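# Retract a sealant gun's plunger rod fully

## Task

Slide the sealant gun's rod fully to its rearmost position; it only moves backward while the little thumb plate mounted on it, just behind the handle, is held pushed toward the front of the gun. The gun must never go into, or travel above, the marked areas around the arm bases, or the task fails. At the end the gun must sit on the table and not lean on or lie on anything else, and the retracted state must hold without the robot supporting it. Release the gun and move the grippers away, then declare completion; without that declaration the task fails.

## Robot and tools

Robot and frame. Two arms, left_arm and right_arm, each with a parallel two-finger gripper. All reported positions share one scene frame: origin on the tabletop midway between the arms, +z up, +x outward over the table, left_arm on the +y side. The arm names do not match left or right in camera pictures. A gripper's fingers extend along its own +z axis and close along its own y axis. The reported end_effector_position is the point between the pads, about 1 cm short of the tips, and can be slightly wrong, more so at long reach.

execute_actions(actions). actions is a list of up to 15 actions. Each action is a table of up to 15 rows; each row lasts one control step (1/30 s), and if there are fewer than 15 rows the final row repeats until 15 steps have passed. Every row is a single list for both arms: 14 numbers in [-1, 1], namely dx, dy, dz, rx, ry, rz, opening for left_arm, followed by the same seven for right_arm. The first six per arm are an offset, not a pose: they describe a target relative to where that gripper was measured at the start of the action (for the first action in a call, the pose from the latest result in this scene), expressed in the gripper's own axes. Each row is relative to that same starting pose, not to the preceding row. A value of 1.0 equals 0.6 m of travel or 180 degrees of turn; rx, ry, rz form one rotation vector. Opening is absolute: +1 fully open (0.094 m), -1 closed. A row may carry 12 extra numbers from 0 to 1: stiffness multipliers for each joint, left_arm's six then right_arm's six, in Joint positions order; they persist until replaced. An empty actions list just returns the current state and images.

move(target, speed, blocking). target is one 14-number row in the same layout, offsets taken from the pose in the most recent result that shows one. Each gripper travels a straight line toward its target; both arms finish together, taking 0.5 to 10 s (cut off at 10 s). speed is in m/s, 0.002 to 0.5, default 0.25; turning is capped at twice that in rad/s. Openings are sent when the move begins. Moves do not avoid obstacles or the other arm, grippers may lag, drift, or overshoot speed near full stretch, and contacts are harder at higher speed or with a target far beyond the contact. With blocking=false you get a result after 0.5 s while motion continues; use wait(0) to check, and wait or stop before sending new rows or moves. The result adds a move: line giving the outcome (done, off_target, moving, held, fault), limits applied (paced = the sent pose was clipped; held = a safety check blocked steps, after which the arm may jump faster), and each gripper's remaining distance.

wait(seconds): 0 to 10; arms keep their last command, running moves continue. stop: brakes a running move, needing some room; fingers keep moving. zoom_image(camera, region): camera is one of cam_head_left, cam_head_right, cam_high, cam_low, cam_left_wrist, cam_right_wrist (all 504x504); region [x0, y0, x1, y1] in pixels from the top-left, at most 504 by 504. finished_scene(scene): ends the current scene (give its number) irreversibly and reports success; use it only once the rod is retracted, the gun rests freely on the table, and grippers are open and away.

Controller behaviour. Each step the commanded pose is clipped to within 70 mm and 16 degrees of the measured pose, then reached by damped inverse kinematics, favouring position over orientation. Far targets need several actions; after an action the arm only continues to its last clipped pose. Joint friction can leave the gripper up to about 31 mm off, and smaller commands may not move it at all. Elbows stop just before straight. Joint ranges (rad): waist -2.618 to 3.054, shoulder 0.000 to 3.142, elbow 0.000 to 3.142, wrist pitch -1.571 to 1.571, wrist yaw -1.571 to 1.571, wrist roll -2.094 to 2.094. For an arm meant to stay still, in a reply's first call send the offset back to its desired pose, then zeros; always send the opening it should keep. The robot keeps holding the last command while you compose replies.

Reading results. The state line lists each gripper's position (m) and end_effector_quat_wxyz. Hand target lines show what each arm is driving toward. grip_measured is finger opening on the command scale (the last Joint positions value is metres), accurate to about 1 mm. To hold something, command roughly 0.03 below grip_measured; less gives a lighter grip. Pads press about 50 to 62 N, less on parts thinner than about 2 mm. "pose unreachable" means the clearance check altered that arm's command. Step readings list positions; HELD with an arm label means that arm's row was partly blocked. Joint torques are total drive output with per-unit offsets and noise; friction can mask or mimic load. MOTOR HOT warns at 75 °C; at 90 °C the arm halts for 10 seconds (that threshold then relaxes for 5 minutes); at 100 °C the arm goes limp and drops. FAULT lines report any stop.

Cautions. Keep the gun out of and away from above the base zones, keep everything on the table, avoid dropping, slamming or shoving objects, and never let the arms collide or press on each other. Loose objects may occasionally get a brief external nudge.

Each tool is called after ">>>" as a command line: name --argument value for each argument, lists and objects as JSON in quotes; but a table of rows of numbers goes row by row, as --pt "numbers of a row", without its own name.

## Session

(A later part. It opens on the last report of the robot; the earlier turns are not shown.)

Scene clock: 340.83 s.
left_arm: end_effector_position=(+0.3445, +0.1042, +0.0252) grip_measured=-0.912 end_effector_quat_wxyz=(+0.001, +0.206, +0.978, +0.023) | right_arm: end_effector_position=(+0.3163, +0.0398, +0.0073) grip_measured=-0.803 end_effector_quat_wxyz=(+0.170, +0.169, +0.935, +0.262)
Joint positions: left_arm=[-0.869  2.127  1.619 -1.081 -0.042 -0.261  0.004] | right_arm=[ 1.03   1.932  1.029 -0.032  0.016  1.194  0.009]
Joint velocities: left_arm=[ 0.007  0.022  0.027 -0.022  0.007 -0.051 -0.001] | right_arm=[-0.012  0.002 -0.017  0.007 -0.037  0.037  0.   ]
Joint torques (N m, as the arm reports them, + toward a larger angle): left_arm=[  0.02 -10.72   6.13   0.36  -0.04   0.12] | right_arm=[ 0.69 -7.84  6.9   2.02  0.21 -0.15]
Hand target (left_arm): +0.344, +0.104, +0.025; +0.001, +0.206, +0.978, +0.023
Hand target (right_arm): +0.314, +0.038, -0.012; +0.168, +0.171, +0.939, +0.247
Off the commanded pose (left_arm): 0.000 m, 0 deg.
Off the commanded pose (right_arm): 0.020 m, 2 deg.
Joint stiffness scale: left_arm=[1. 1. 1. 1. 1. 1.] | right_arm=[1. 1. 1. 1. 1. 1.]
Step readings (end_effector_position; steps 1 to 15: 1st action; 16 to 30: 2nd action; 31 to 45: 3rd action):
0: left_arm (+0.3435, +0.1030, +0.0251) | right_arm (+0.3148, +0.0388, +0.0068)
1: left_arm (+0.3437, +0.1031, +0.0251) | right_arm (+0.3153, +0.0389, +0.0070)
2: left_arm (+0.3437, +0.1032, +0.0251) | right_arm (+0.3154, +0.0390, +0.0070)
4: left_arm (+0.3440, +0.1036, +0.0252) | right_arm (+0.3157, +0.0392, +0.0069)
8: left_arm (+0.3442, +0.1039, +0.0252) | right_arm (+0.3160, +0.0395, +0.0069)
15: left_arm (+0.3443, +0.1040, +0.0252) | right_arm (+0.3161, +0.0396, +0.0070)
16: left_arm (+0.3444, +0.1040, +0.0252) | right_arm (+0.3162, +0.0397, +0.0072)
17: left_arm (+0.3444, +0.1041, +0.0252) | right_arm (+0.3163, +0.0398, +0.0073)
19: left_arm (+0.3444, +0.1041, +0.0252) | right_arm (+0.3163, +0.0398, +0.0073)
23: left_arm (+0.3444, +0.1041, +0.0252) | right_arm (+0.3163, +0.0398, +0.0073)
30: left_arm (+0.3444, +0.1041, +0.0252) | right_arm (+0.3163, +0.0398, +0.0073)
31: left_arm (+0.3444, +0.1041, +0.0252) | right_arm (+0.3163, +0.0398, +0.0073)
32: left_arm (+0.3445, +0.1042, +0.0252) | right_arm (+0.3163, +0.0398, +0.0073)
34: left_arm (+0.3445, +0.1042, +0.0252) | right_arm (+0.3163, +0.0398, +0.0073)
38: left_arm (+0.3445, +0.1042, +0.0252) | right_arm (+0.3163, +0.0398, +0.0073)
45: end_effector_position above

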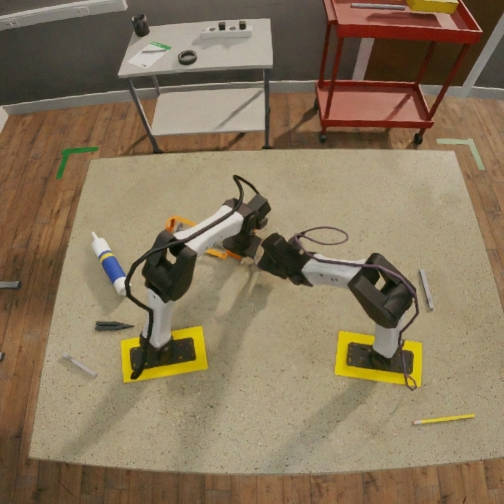

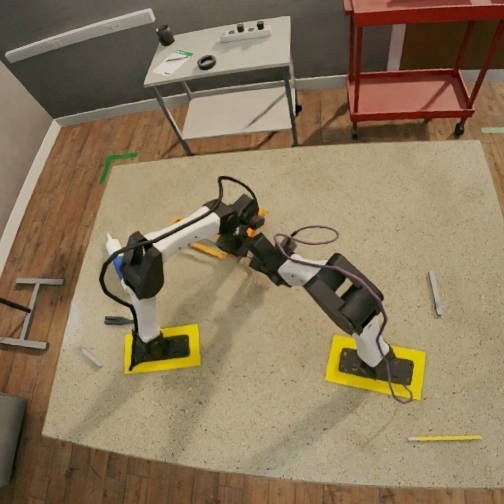

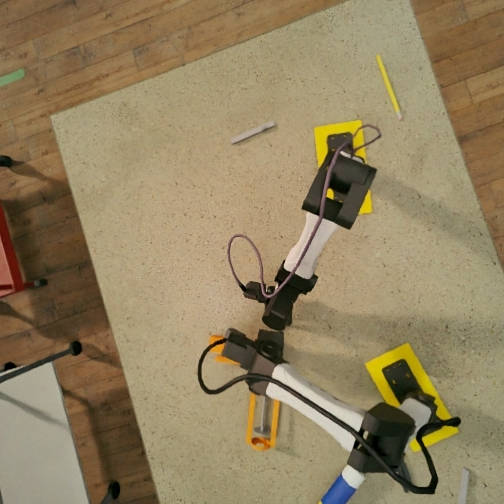

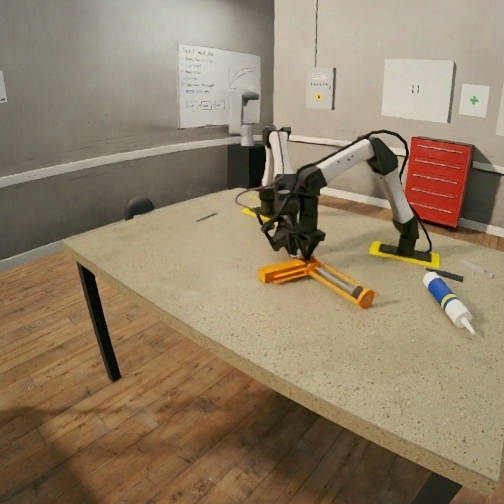

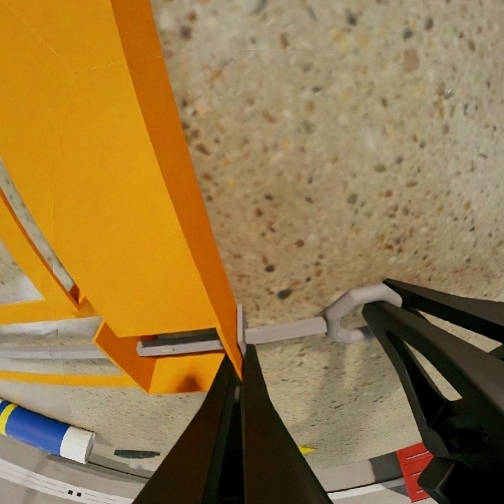

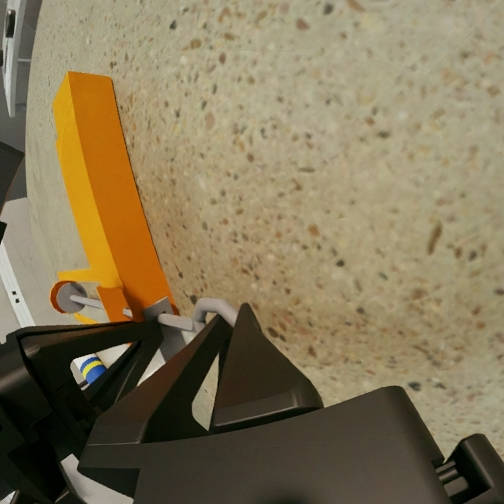

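>>> move --target '[0,0,0,0,0,0,-0.93, -0.003,-0.108,-0.0787,0,0,0,-0.84]' --speed 0.08

>>> zoom_image --camera "cam_high" --region '[190, 240, 350, 460]'

Scene clock: 350.90 s.
left_arm: end_effector_position=(+0.3290, +0.0810, +0.0288) grip_measured=-0.913 end_effector_quat_wxyz=(-0.014, +0.218, +0.975, -0.025) | right_arm: end_effector_position=(+0.2875, -0.0105, +0.0130) grip_measured=-0.809 end_effector_quat_wxyz=(+0.160, +0.168, +0.928, +0.292)
Joint positions: left_arm=[-0.895  2.118  1.619 -1.073  0.058 -0.261  0.004] | right_arm=[ 0.962  1.727  0.749  0.083 -0.073  1.157  0.009]
Joint velocities: left_arm=[-0.002  0.017 -0.007  0.022 -0.007 -0.022 -0.   ] | right_arm=[ 0.002  0.022  0.012 -0.022  0.007 -0.007  0.   ]
Joint torques (N m, as the arm reports them, + toward a larger angle): left_arm=[  1.59 -10.04   6.19   0.3   -0.89   0.12] | right_arm=[ -1.69 -13.6    3.97   1.44   0.33  -0.48]
Hand target (left_arm): +0.344, +0.104, +0.026; +0.000, +0.206, +0.978, +0.022
Hand target (right_arm): +0.284, -0.032, +0.008; +0.169, +0.170, +0.935, +0.263
Off the commanded pose (left_arm): 0.028 m, 6 deg.
Off the commanded pose (right_arm): 0.023 m, 4 deg.
Joint stiffness scale: left_arm=[1. 1. 1. 1. 1. 1.] | right_arm=[1. 1. 1. 1. 1. 1.]
move: off_target (left_arm, right_arm)

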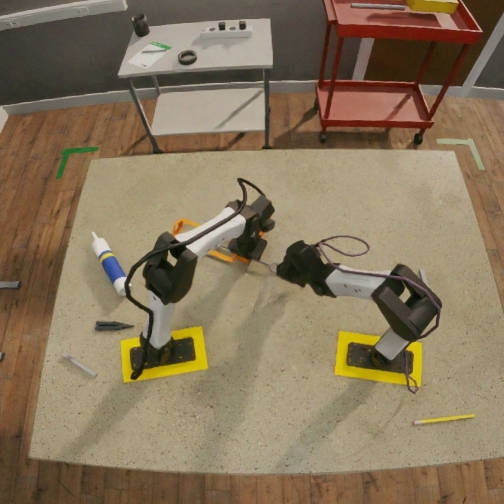

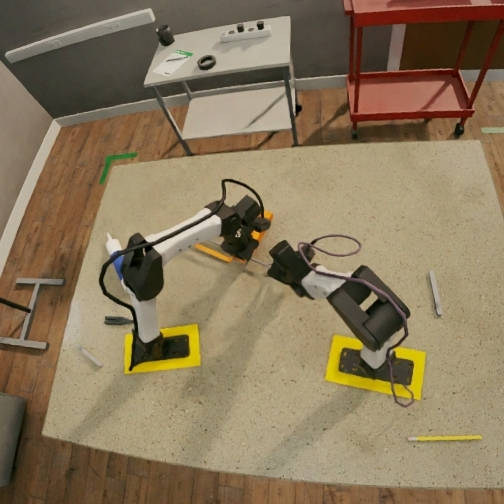

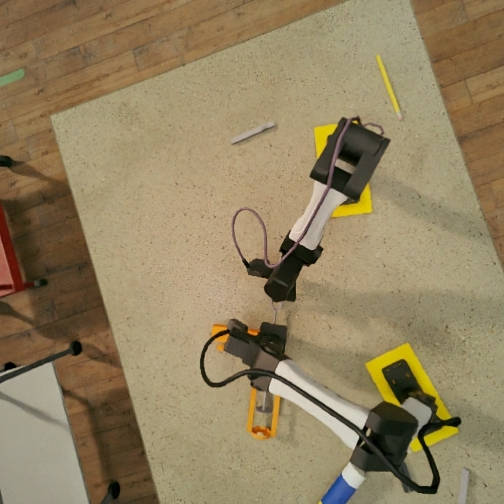

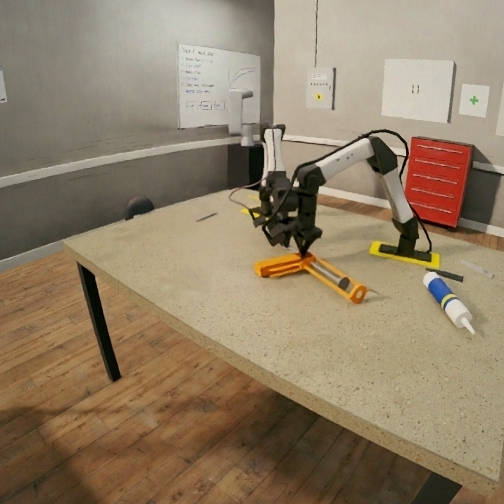

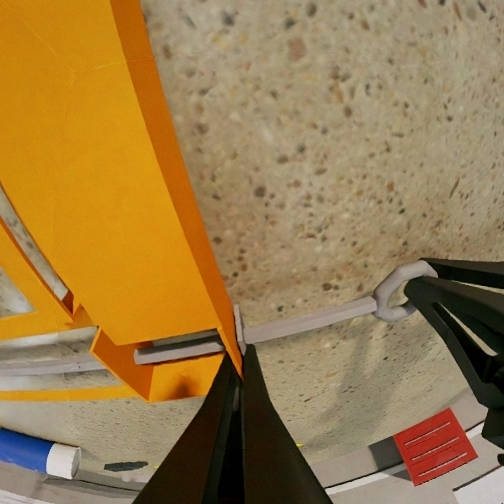

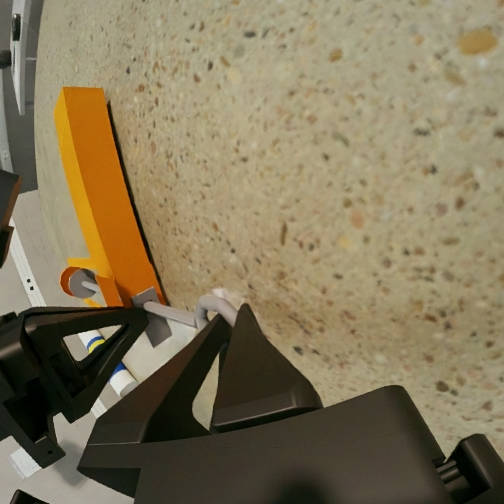

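Region (190, 240, 350, 460) of cam_high's 504x504 image, scaled by 2.291, with more detail than that image has; it fills the left 367 columns of this view, and the rest is white.

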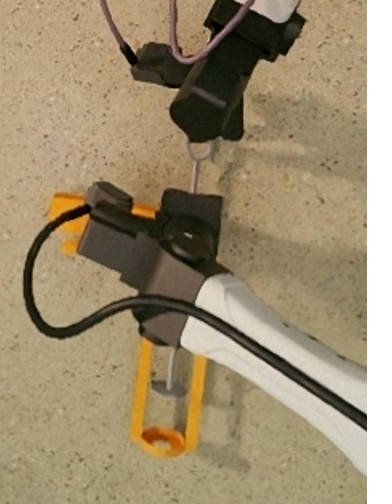

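>>> move --target '[-0.005,0.0945,0.005,-0.031,-0.0024,-0.008,-0.93, -0.0128,-0.175,-0.1285,0.02,0,0,-0.84]' --speed 0.08

>>> zoom_image --camera "cam_high" --region '[180, 200, 380, 460]'

>>> zoom_image --camera "cam_low" --region '[220, 200, 390, 320]'

Scene clock: 370.40 s.
left_arm: end_effector_position=(+0.3321, +0.0717, +0.0384) grip_measured=-0.913 end_effector_quat_wxyz=(-0.013, +0.230, +0.970, -0.078) | right_arm: end_effector_position=(+0.2545, -0.1027, +0.0270) grip_measured=-0.819 end_effector_quat_wxyz=(+0.161, +0.162, +0.921, +0.317)
Joint positions: left_arm=[-0.868  2.098  1.619 -1.047  0.153 -0.212  0.004] | right_arm=[ 0.727  1.353  0.433  0.037 -0.255  0.978  0.008]
Joint velocities: left_arm=[-0.022  0.017 -0.002  0.037 -0.007 -0.095  0.   ] | right_arm=[ 0.007 -0.007 -0.017 -0.007  0.022 -0.051 -0.   ]
Joint torques (N m, as the arm reports them, + toward a larger angle): left_arm=[  4.1  -10.26   3.53   0.23  -1.6    0.36] | right_arm=[-2.11 -8.58  4.26  1.01  0.37 -0.54]
Hand target (left_arm): +0.352, +0.128, +0.026; -0.007, +0.209, +0.978, +0.017
Hand target (right_arm): +0.240, -0.128, +0.009; +0.152, +0.174, +0.935, +0.268
Off the commanded pose (left_arm): 0.066 m, 12 deg.
Off the commanded pose (right_arm): 0.036 m, 7 deg.
Joint stiffness scale: left_arm=[1. 1. 1. 1. 1. 1.] | right_arm=[1. 1. 1. 1. 1. 1.]
move: off_target (left_arm, right_arm)

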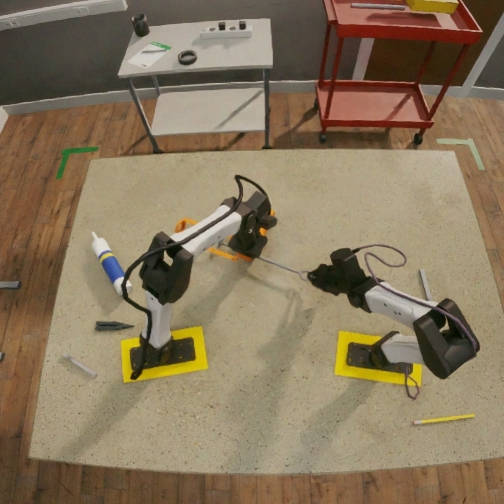

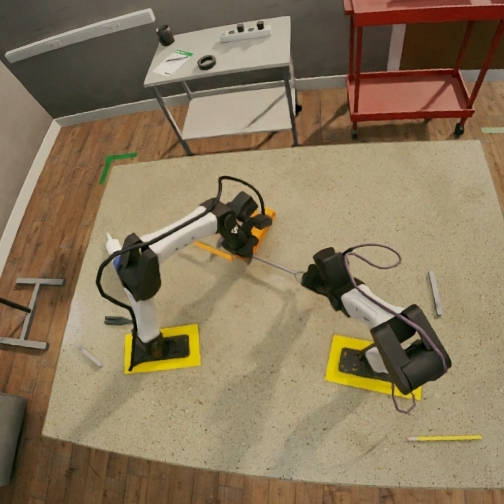

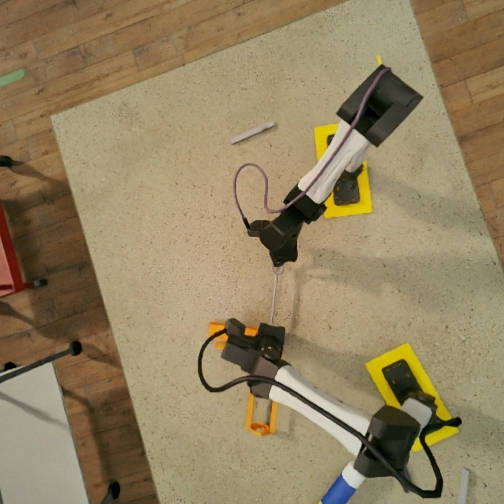

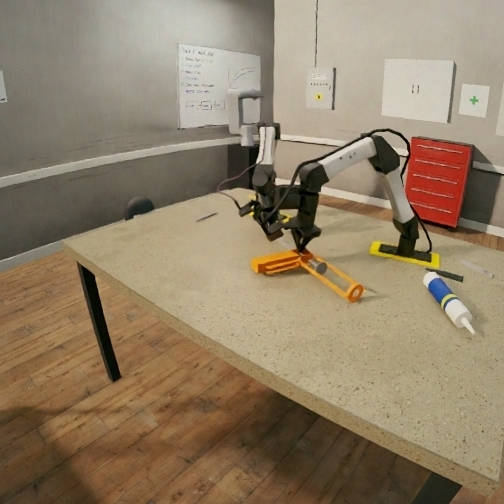

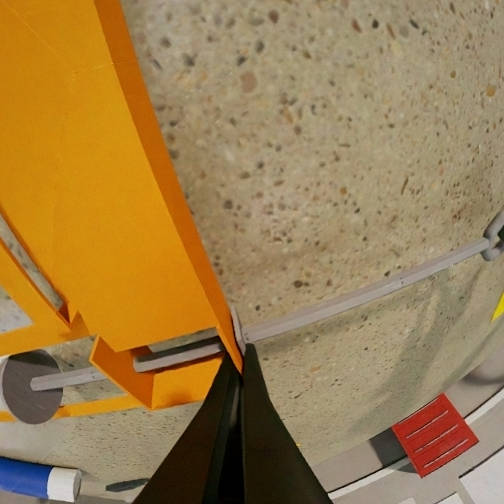

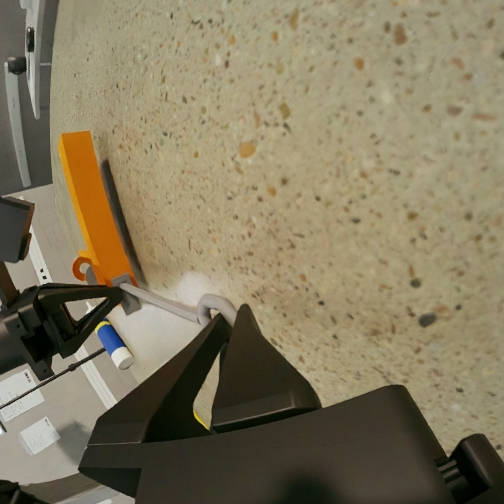

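Region (180, 200, 380, 460) of cam_high's 504x504 image, scaled by 1.938, with more detail than that image has; it fills the left 388 columns of this view, and the rest is white.

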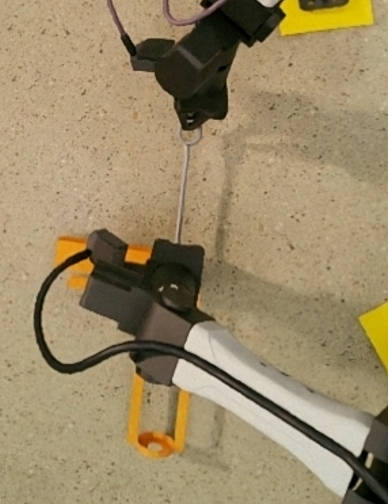

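Region (220, 200, 390, 320) of cam_low's 504x504 image, scaled by 2.965, with more detail than that image has; it fills the top 356 rows of this view, and the rest is white.

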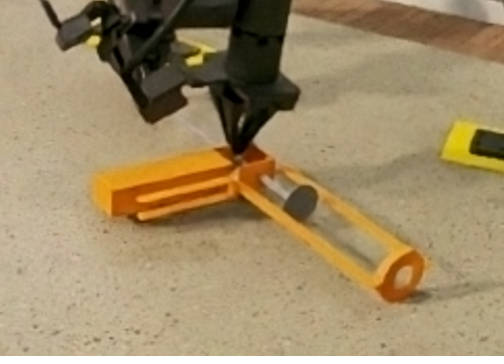

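>>> execute_actions --actions '[]'

Scene clock: 383.37 s.
left_arm: end_effector_position=(+0.3321, +0.0717, +0.0384) grip_measured=-0.913 end_effector_quat_wxyz=(-0.013, +0.231, +0.970, -0.078) | right_arm: end_effector_position=(+0.2544, -0.1028, +0.0270) grip_measured=-0.819 end_effector_quat_wxyz=(+0.161, +0.162, +0.921, +0.317)
Joint positions: left_arm=[-0.868  2.098  1.619 -1.047  0.153 -0.212  0.004] | right_arm=[ 0.727  1.353  0.433  0.037 -0.255  0.977  0.008]
Joint velocities: left_arm=[-0.017 -0.012 -0.022  0.037  0.037 -0.007 -0.001] | right_arm=[ 0.012 -0.017  0.032 -0.022 -0.022 -0.007  0.   ]
Joint torques (N m, as the arm reports them, + toward a larger angle): left_arm=[  4.12 -10.24   3.52   0.23  -1.6    0.35] | right_arm=[-2.06 -8.52  4.26  1.02  0.37 -0.52]
Hand target (left_arm): +0.352, +0.128, +0.026; -0.007, +0.209, +0.978, +0.017
Hand target (right_arm): +0.240, -0.128, +0.009; +0.152, +0.174, +0.935, +0.268
Off the commanded pose (left_arm): 0.066 m, 12 deg.
Off the commanded pose (right_arm): 0.036 m, 7 deg.
Joint stiffness scale: left_arm=[1. 1. 1. 1. 1. 1.] | right_arm=[1. 1. 1. 1. 1. 1.]

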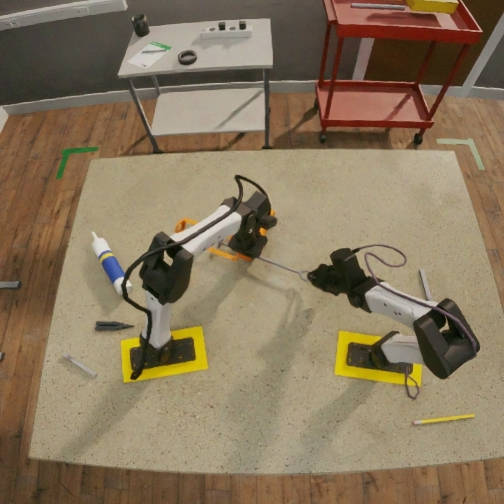

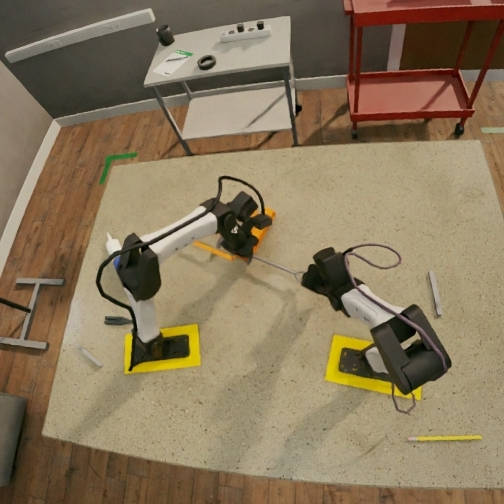

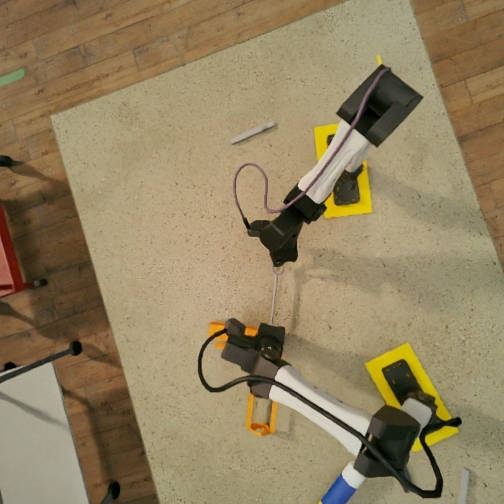

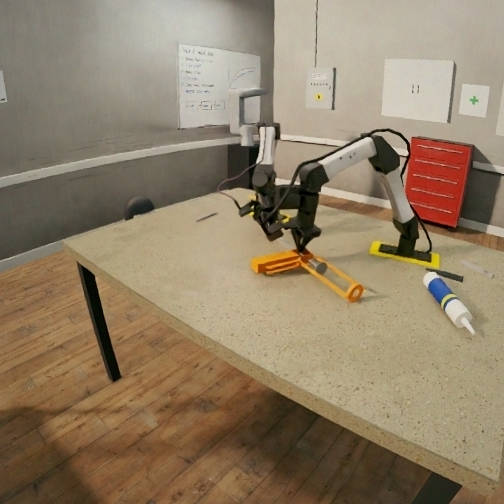

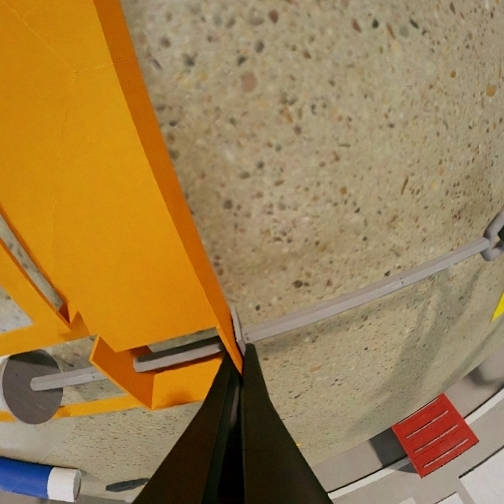

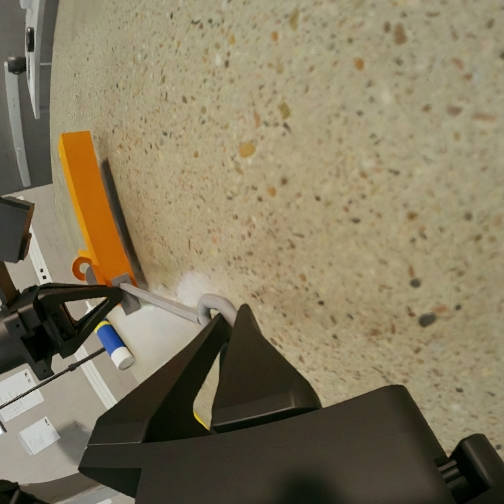

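>>> zoom_image --camera "cam_left_wrist" --region '[0, 280, 300, 440]'

>>> zoom_image --camera "cam_low" --region '[230, 210, 380, 310]'

Region (0, 280, 300, 440) of cam_left_wrist's 504x504 image, scaled by 1.680, with more detail than that image has; it fills the top 269 rows of this view, and the rest is white.

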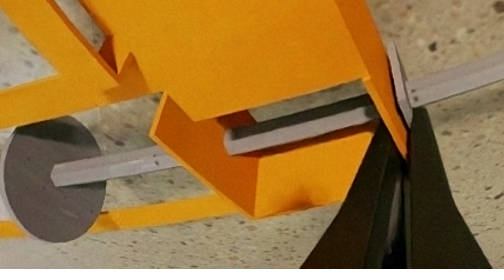

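Region (230, 210, 380, 310) of cam_low's 504x504 image, scaled by 3.360, with more detail than that image has.

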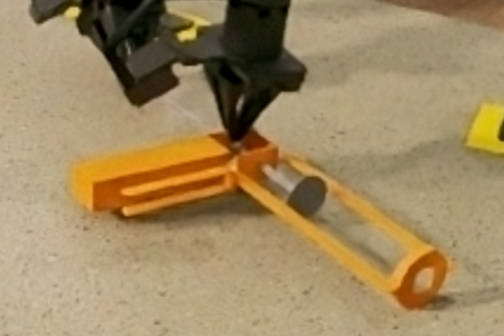

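>>> move --target '[0.003,0.052,0.015,-0.061,0,0,-0.93, 0.005,0.024,0.0495,0,0,0,-0.84]' --speed 0.05

Scene clock: 409.93 s.
left_arm: end_effector_position=(+0.3414, +0.0901, +0.0309) grip_measured=-0.913 end_effector_quat_wxyz=(+0.002, +0.228, +0.974, -0.015) | right_arm: end_effector_position=(+0.2605, -0.0804, +0.0125) grip_measured=-0.820 end_effector_quat_wxyz=(+0.154, +0.166, +0.921, +0.318)
Joint positions: left_arm=[-0.872  2.112  1.619 -1.06   0.026 -0.22   0.004] | right_arm=[ 0.792  1.49   0.466  0.145 -0.222  1.04   0.008]
Joint velocities: left_arm=[ 0.002 -0.007  0.012 -0.037 -0.051 -0.022  0.001] | right_arm=[-0.002  0.002 -0.007 -0.022 -0.037  0.022  0.001]
Joint torques (N m, as the arm reports them, + toward a larger angle): left_arm=[ -0.29 -10.29   4.94   0.51  -0.56   0.13] | right_arm=[ 0.77 -4.65  8.72  1.92  0.11 -0.24]
Hand target (left_arm): +0.344, +0.098, +0.025; +0.010, +0.231, +0.973, +0.014
Hand target (right_arm): +0.267, -0.076, +0.014; +0.161, +0.162, +0.921, +0.316
Off the commanded pose (left_arm): 0.011 m, 4 deg.
Off the commanded pose (right_arm): 0.008 m, 1 deg.
Joint stiffness scale: left_arm=[1. 1. 1. 1. 1. 1.] | right_arm=[1. 1. 1. 1. 1. 1.]
move: off_target (left_arm)

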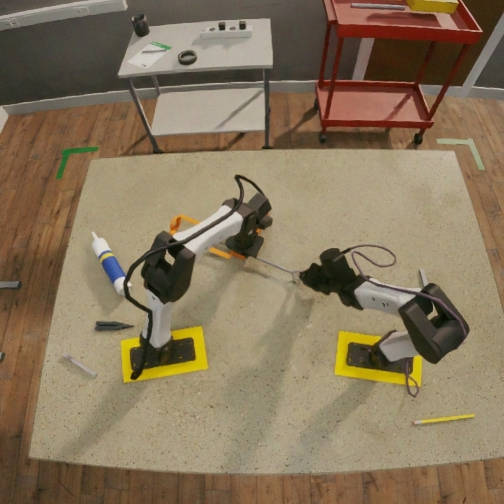

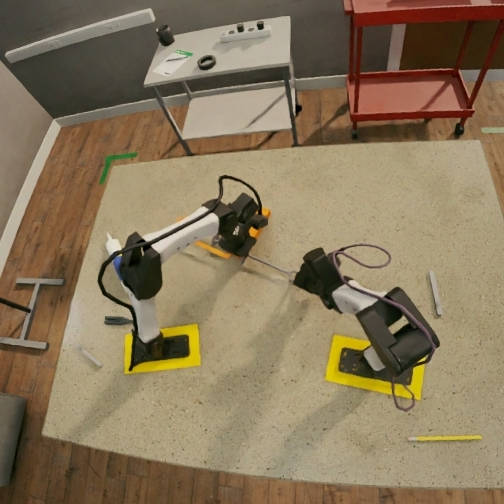

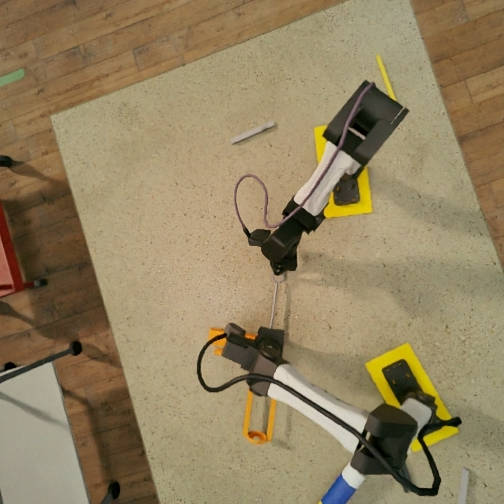

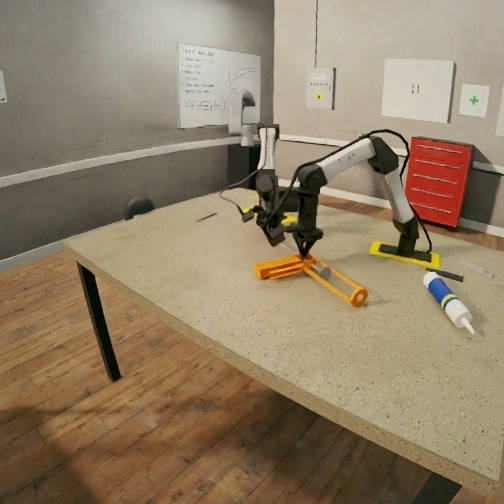

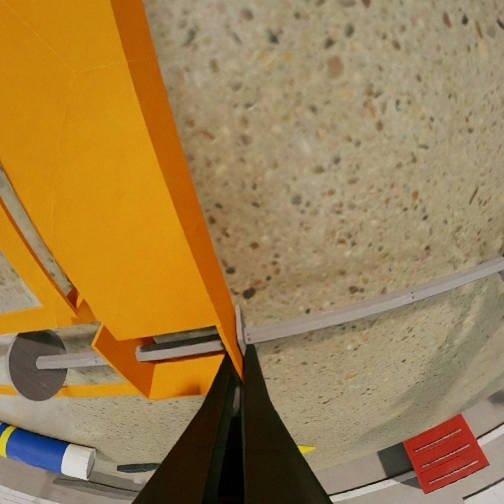

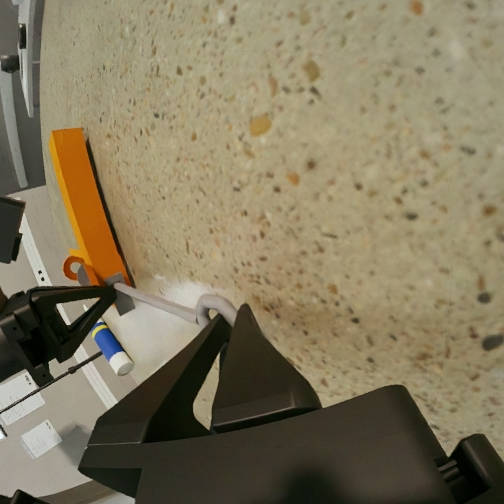

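>>> execute_actions --actions '[[[0,0,0,0,0,0,-0.82, 0,0,0,0,0,0,-0.84]],[[0,0,0.02,-0.015,0,0,-0.82, 0,0,0,0,0,0,-0.84]],[[0,0,0.012,0,0,0,-0.82, 0,0,0,0,0,0,-0.84]]]'

Scene clock: 416.00 s.
left_arm: end_effector_position=(+0.3400, +0.0886, +0.0304) grip_measured=-0.820 end_effector_quat_wxyz=(+0.005, +0.224, +0.975, -0.009) | right_arm: end_effector_position=(+0.2598, -0.0796, +0.0126) grip_measured=-0.820 end_effector_quat_wxyz=(+0.149, +0.171, +0.920, +0.321)
Joint positions: left_arm=[-0.883  2.113  1.619 -1.06   0.012 -0.238  0.008] | right_arm=[ 0.792  1.49   0.466  0.145 -0.228  1.053  0.008]
Joint velocities: left_arm=[-0.012  0.012  0.002 -0.007  0.007 -0.051 -0.001] | right_arm=[ 0.007  0.002  0.012 -0.007  0.007  0.022  0.001]
Joint torques (N m, as the arm reports them, + toward a larger angle): left_arm=[  0.   -10.07   4.88   0.65  -0.02   0.12] | right_arm=[ 0.   -6.71  6.85  1.89  0.   -0.22]
Hand target (left_arm): +0.340, +0.089, +0.023; +0.005, +0.224, +0.975, -0.009
Hand target (right_arm): +0.260, -0.080, +0.013; +0.150, +0.170, +0.920, +0.320
Off the commanded pose (left_arm): 0.007 m, 0 deg.
Off the commanded pose (right_arm): 0.000 m, 0 deg.
Joint stiffness scale: left_arm=[1. 1. 1. 1. 1. 1.] | right_arm=[1. 1. 1. 1. 1. 1.]
Step readings (end_effector_position; steps 1 to 15: 1st action; 16 to 30: 2nd action; 31 to 45: 3rd action):
0: left_arm (+0.3415, +0.0901, +0.0309) | right_arm (+0.2606, -0.0804, +0.0125)
1: left_arm (+0.3409, +0.0896, +0.0309) | right_arm (+0.2605, -0.0803, +0.0125)
2: left_arm (+0.3405, +0.0891, +0.0309) | right_arm (+0.2603, -0.0801, +0.0126)
4: left_arm (+0.3404, +0.0889, +0.0310) | right_arm (+0.2601, -0.0799, +0.0126)
8: left_arm (+0.3404, +0.0889, +0.0310) | right_arm (+0.2601, -0.0799, +0.0126)
15: left_arm (+0.3404, +0.0889, +0.0310) | right_arm (+0.2601, -0.0798, +0.0126)
16: left_arm (+0.3402, +0.0888, +0.0305) | right_arm (+0.2601, -0.0798, +0.0126)
17: left_arm (+0.3402, +0.0887, +0.0305) | right_arm (+0.2600, -0.0797, +0.0126)
19: left_arm (+0.3401, +0.0886, +0.0304) | right_arm (+0.2600, -0.0797, +0.0126)
23: left_arm (+0.3401, +0.0886, +0.0304) | right_arm (+0.2600, -0.0797, +0.0126)
30: left_arm (+0.3401, +0.0886, +0.0304) | right_arm (+0.2600, -0.0797, +0.0126)
31: left_arm (+0.3401, +0.0886, +0.0304) | right_arm (+0.2600, -0.0797, +0.0126)
32: left_arm (+0.3400, +0.0886, +0.0304) | right_arm (+0.2599, -0.0796, +0.0127)
34: left_arm (+0.3400, +0.0886, +0.0304) | right_arm (+0.2599, -0.0797, +0.0126)
38: left_arm (+0.3400, +0.0886, +0.0304) | right_arm (+0.2598, -0.0796, +0.0126)
45: end_effector_position above

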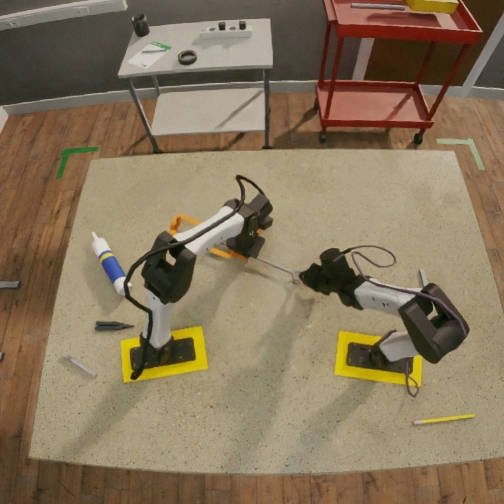

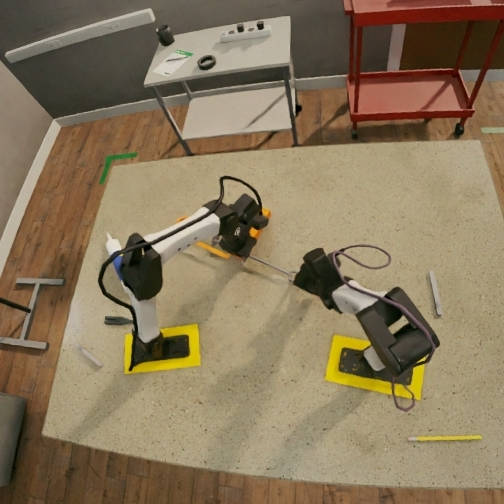

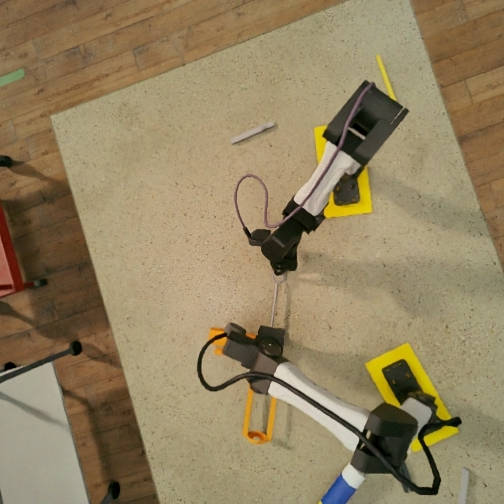

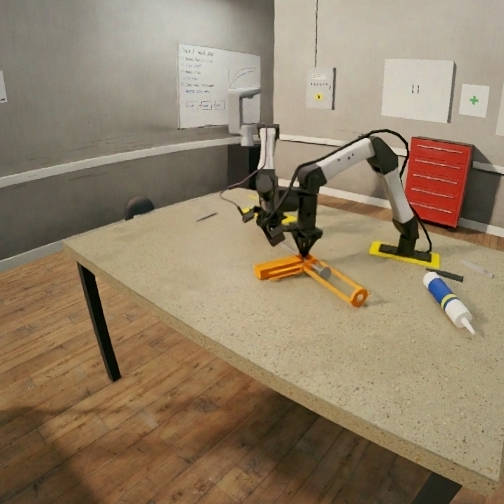

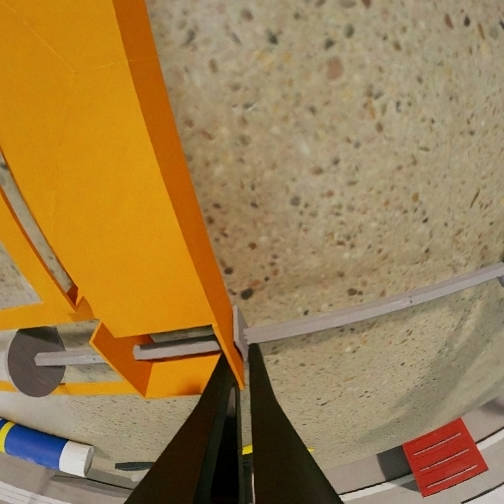

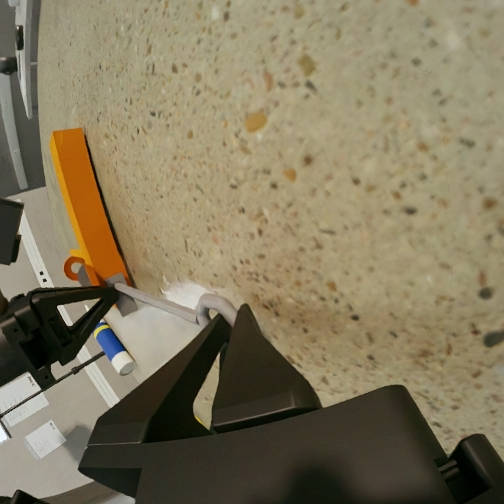

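Stiction; command more downward.

>>> execute_actions --actions '[[[0,0,0.032,0,0,0,-0.82, 0,0,0,0,0,0,-0.84]]]'

>>> zoom_image --camera "cam_right_wrist" --region '[20, 220, 220, 380]'

Scene clock: 421.73 s.
left_arm: end_effector_position=(+0.3393, +0.0877, +0.0289) grip_measured=-0.820 end_effector_quat_wxyz=(+0.004, +0.224, +0.975, -0.012) | right_arm: end_effector_position=(+0.2585, -0.0804, +0.0114) grip_measured=-0.820 end_effector_quat_wxyz=(+0.146, +0.172, +0.921, +0.318)
Joint positions: left_arm=[-0.883  2.113  1.612 -1.052  0.019 -0.239  0.008] | right_arm=[ 0.792  1.49   0.466  0.137 -0.228  1.054  0.008]
Joint velocities: left_arm=[-0.002 -0.002 -0.012 -0.066  0.081 -0.081 -0.   ] | right_arm=[-0.002 -0.012 -0.007  0.007 -0.007  0.051  0.   ]
Joint torques (N m, as the arm reports them, + toward a larger angle): left_arm=[-0.04 -9.06  3.24  0.93 -0.07  0.13] | right_arm=[ 0.03 -6.73  6.83  1.95 -0.01 -0.2 ]
Hand target (left_arm): +0.339, +0.089, +0.012; +0.004, +0.224, +0.974, -0.009
Hand target (right_arm): +0.260, -0.080, +0.013; +0.149, +0.171, +0.920, +0.320
Off the commanded pose (left_arm): 0.018 m, 0 deg.
Off the commanded pose (right_arm): 0.002 m, 0 deg.
Joint stiffness scale: left_arm=[1. 1. 1. 1. 1. 1.] | right_arm=[1. 1. 1. 1. 1. 1.]
Step readings (end_effector_position):
0: left_arm (+0.3400, +0.0886, +0.0304) | right_arm (+0.2598, -0.0796, +0.0126)
1: left_arm (+0.3400, +0.0886, +0.0297) | right_arm (+0.2598, -0.0796, +0.0126)
2: left_arm (+0.3397, +0.0886, +0.0292) | right_arm (+0.2596, -0.0798, +0.0124)
4: left_arm (+0.3393, +0.0880, +0.0289) | right_arm (+0.2588, -0.0803, +0.0116)
8: left_arm (+0.3393, +0.0877, +0.0289) | right_arm (+0.2586, -0.0804, +0.0114)
15: end_effector_position above

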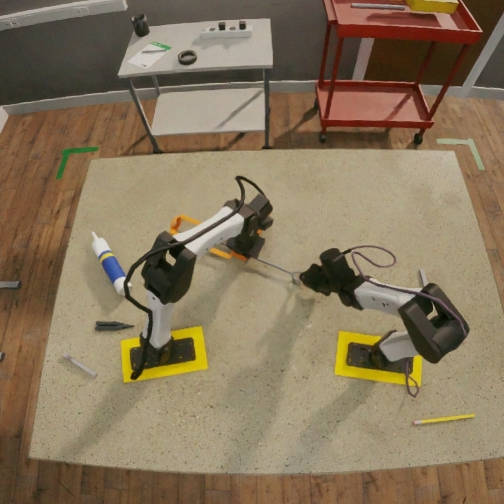

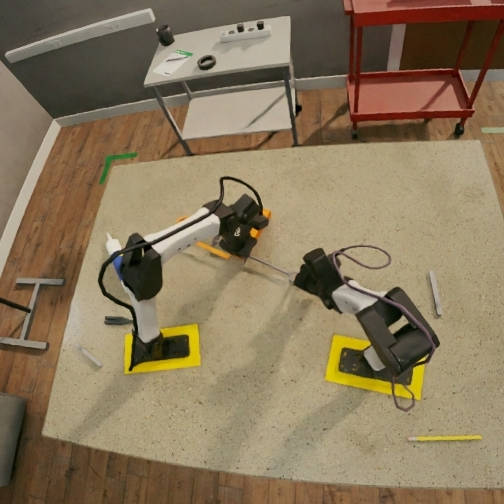

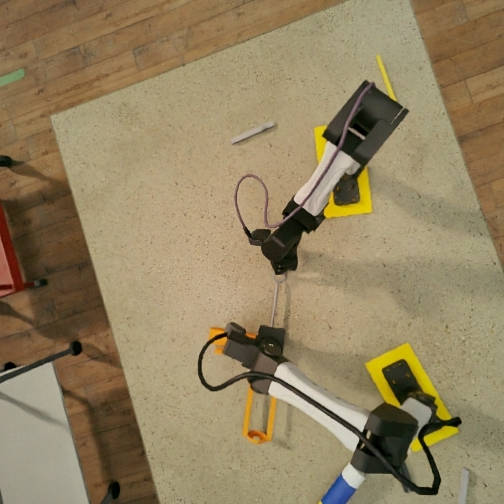

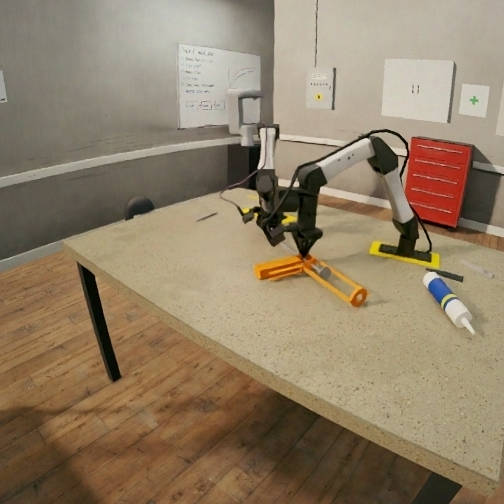

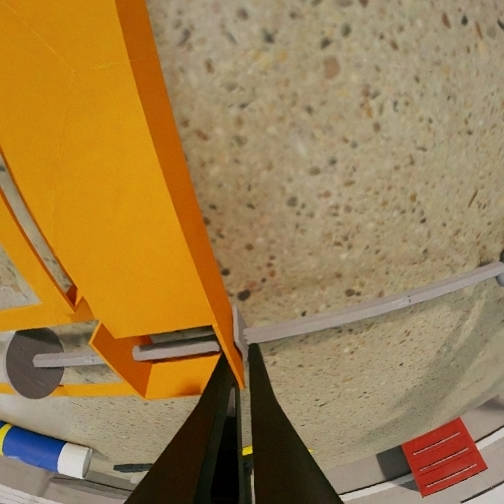

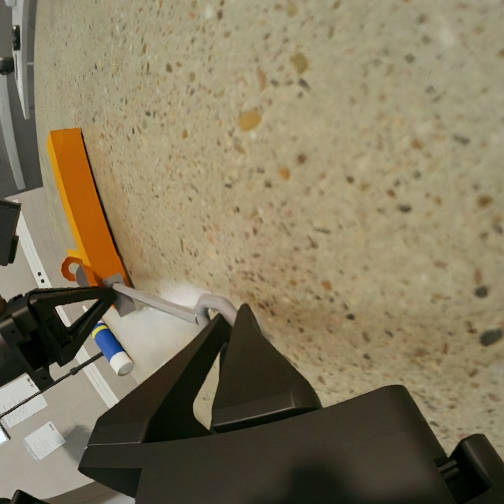

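Region (20, 220, 220, 380) of cam_right_wrist's 504x504 image, scaled by 2.520, with more detail than that image has; it fills the top 403 rows of this view, and the rest is white.

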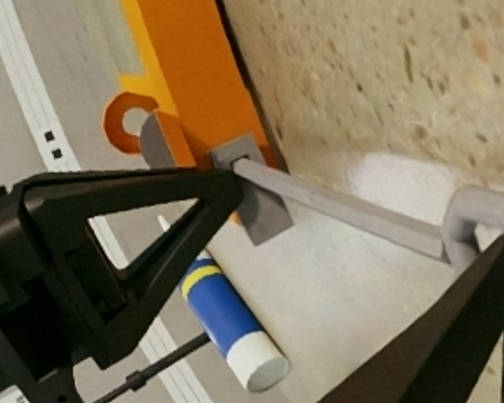

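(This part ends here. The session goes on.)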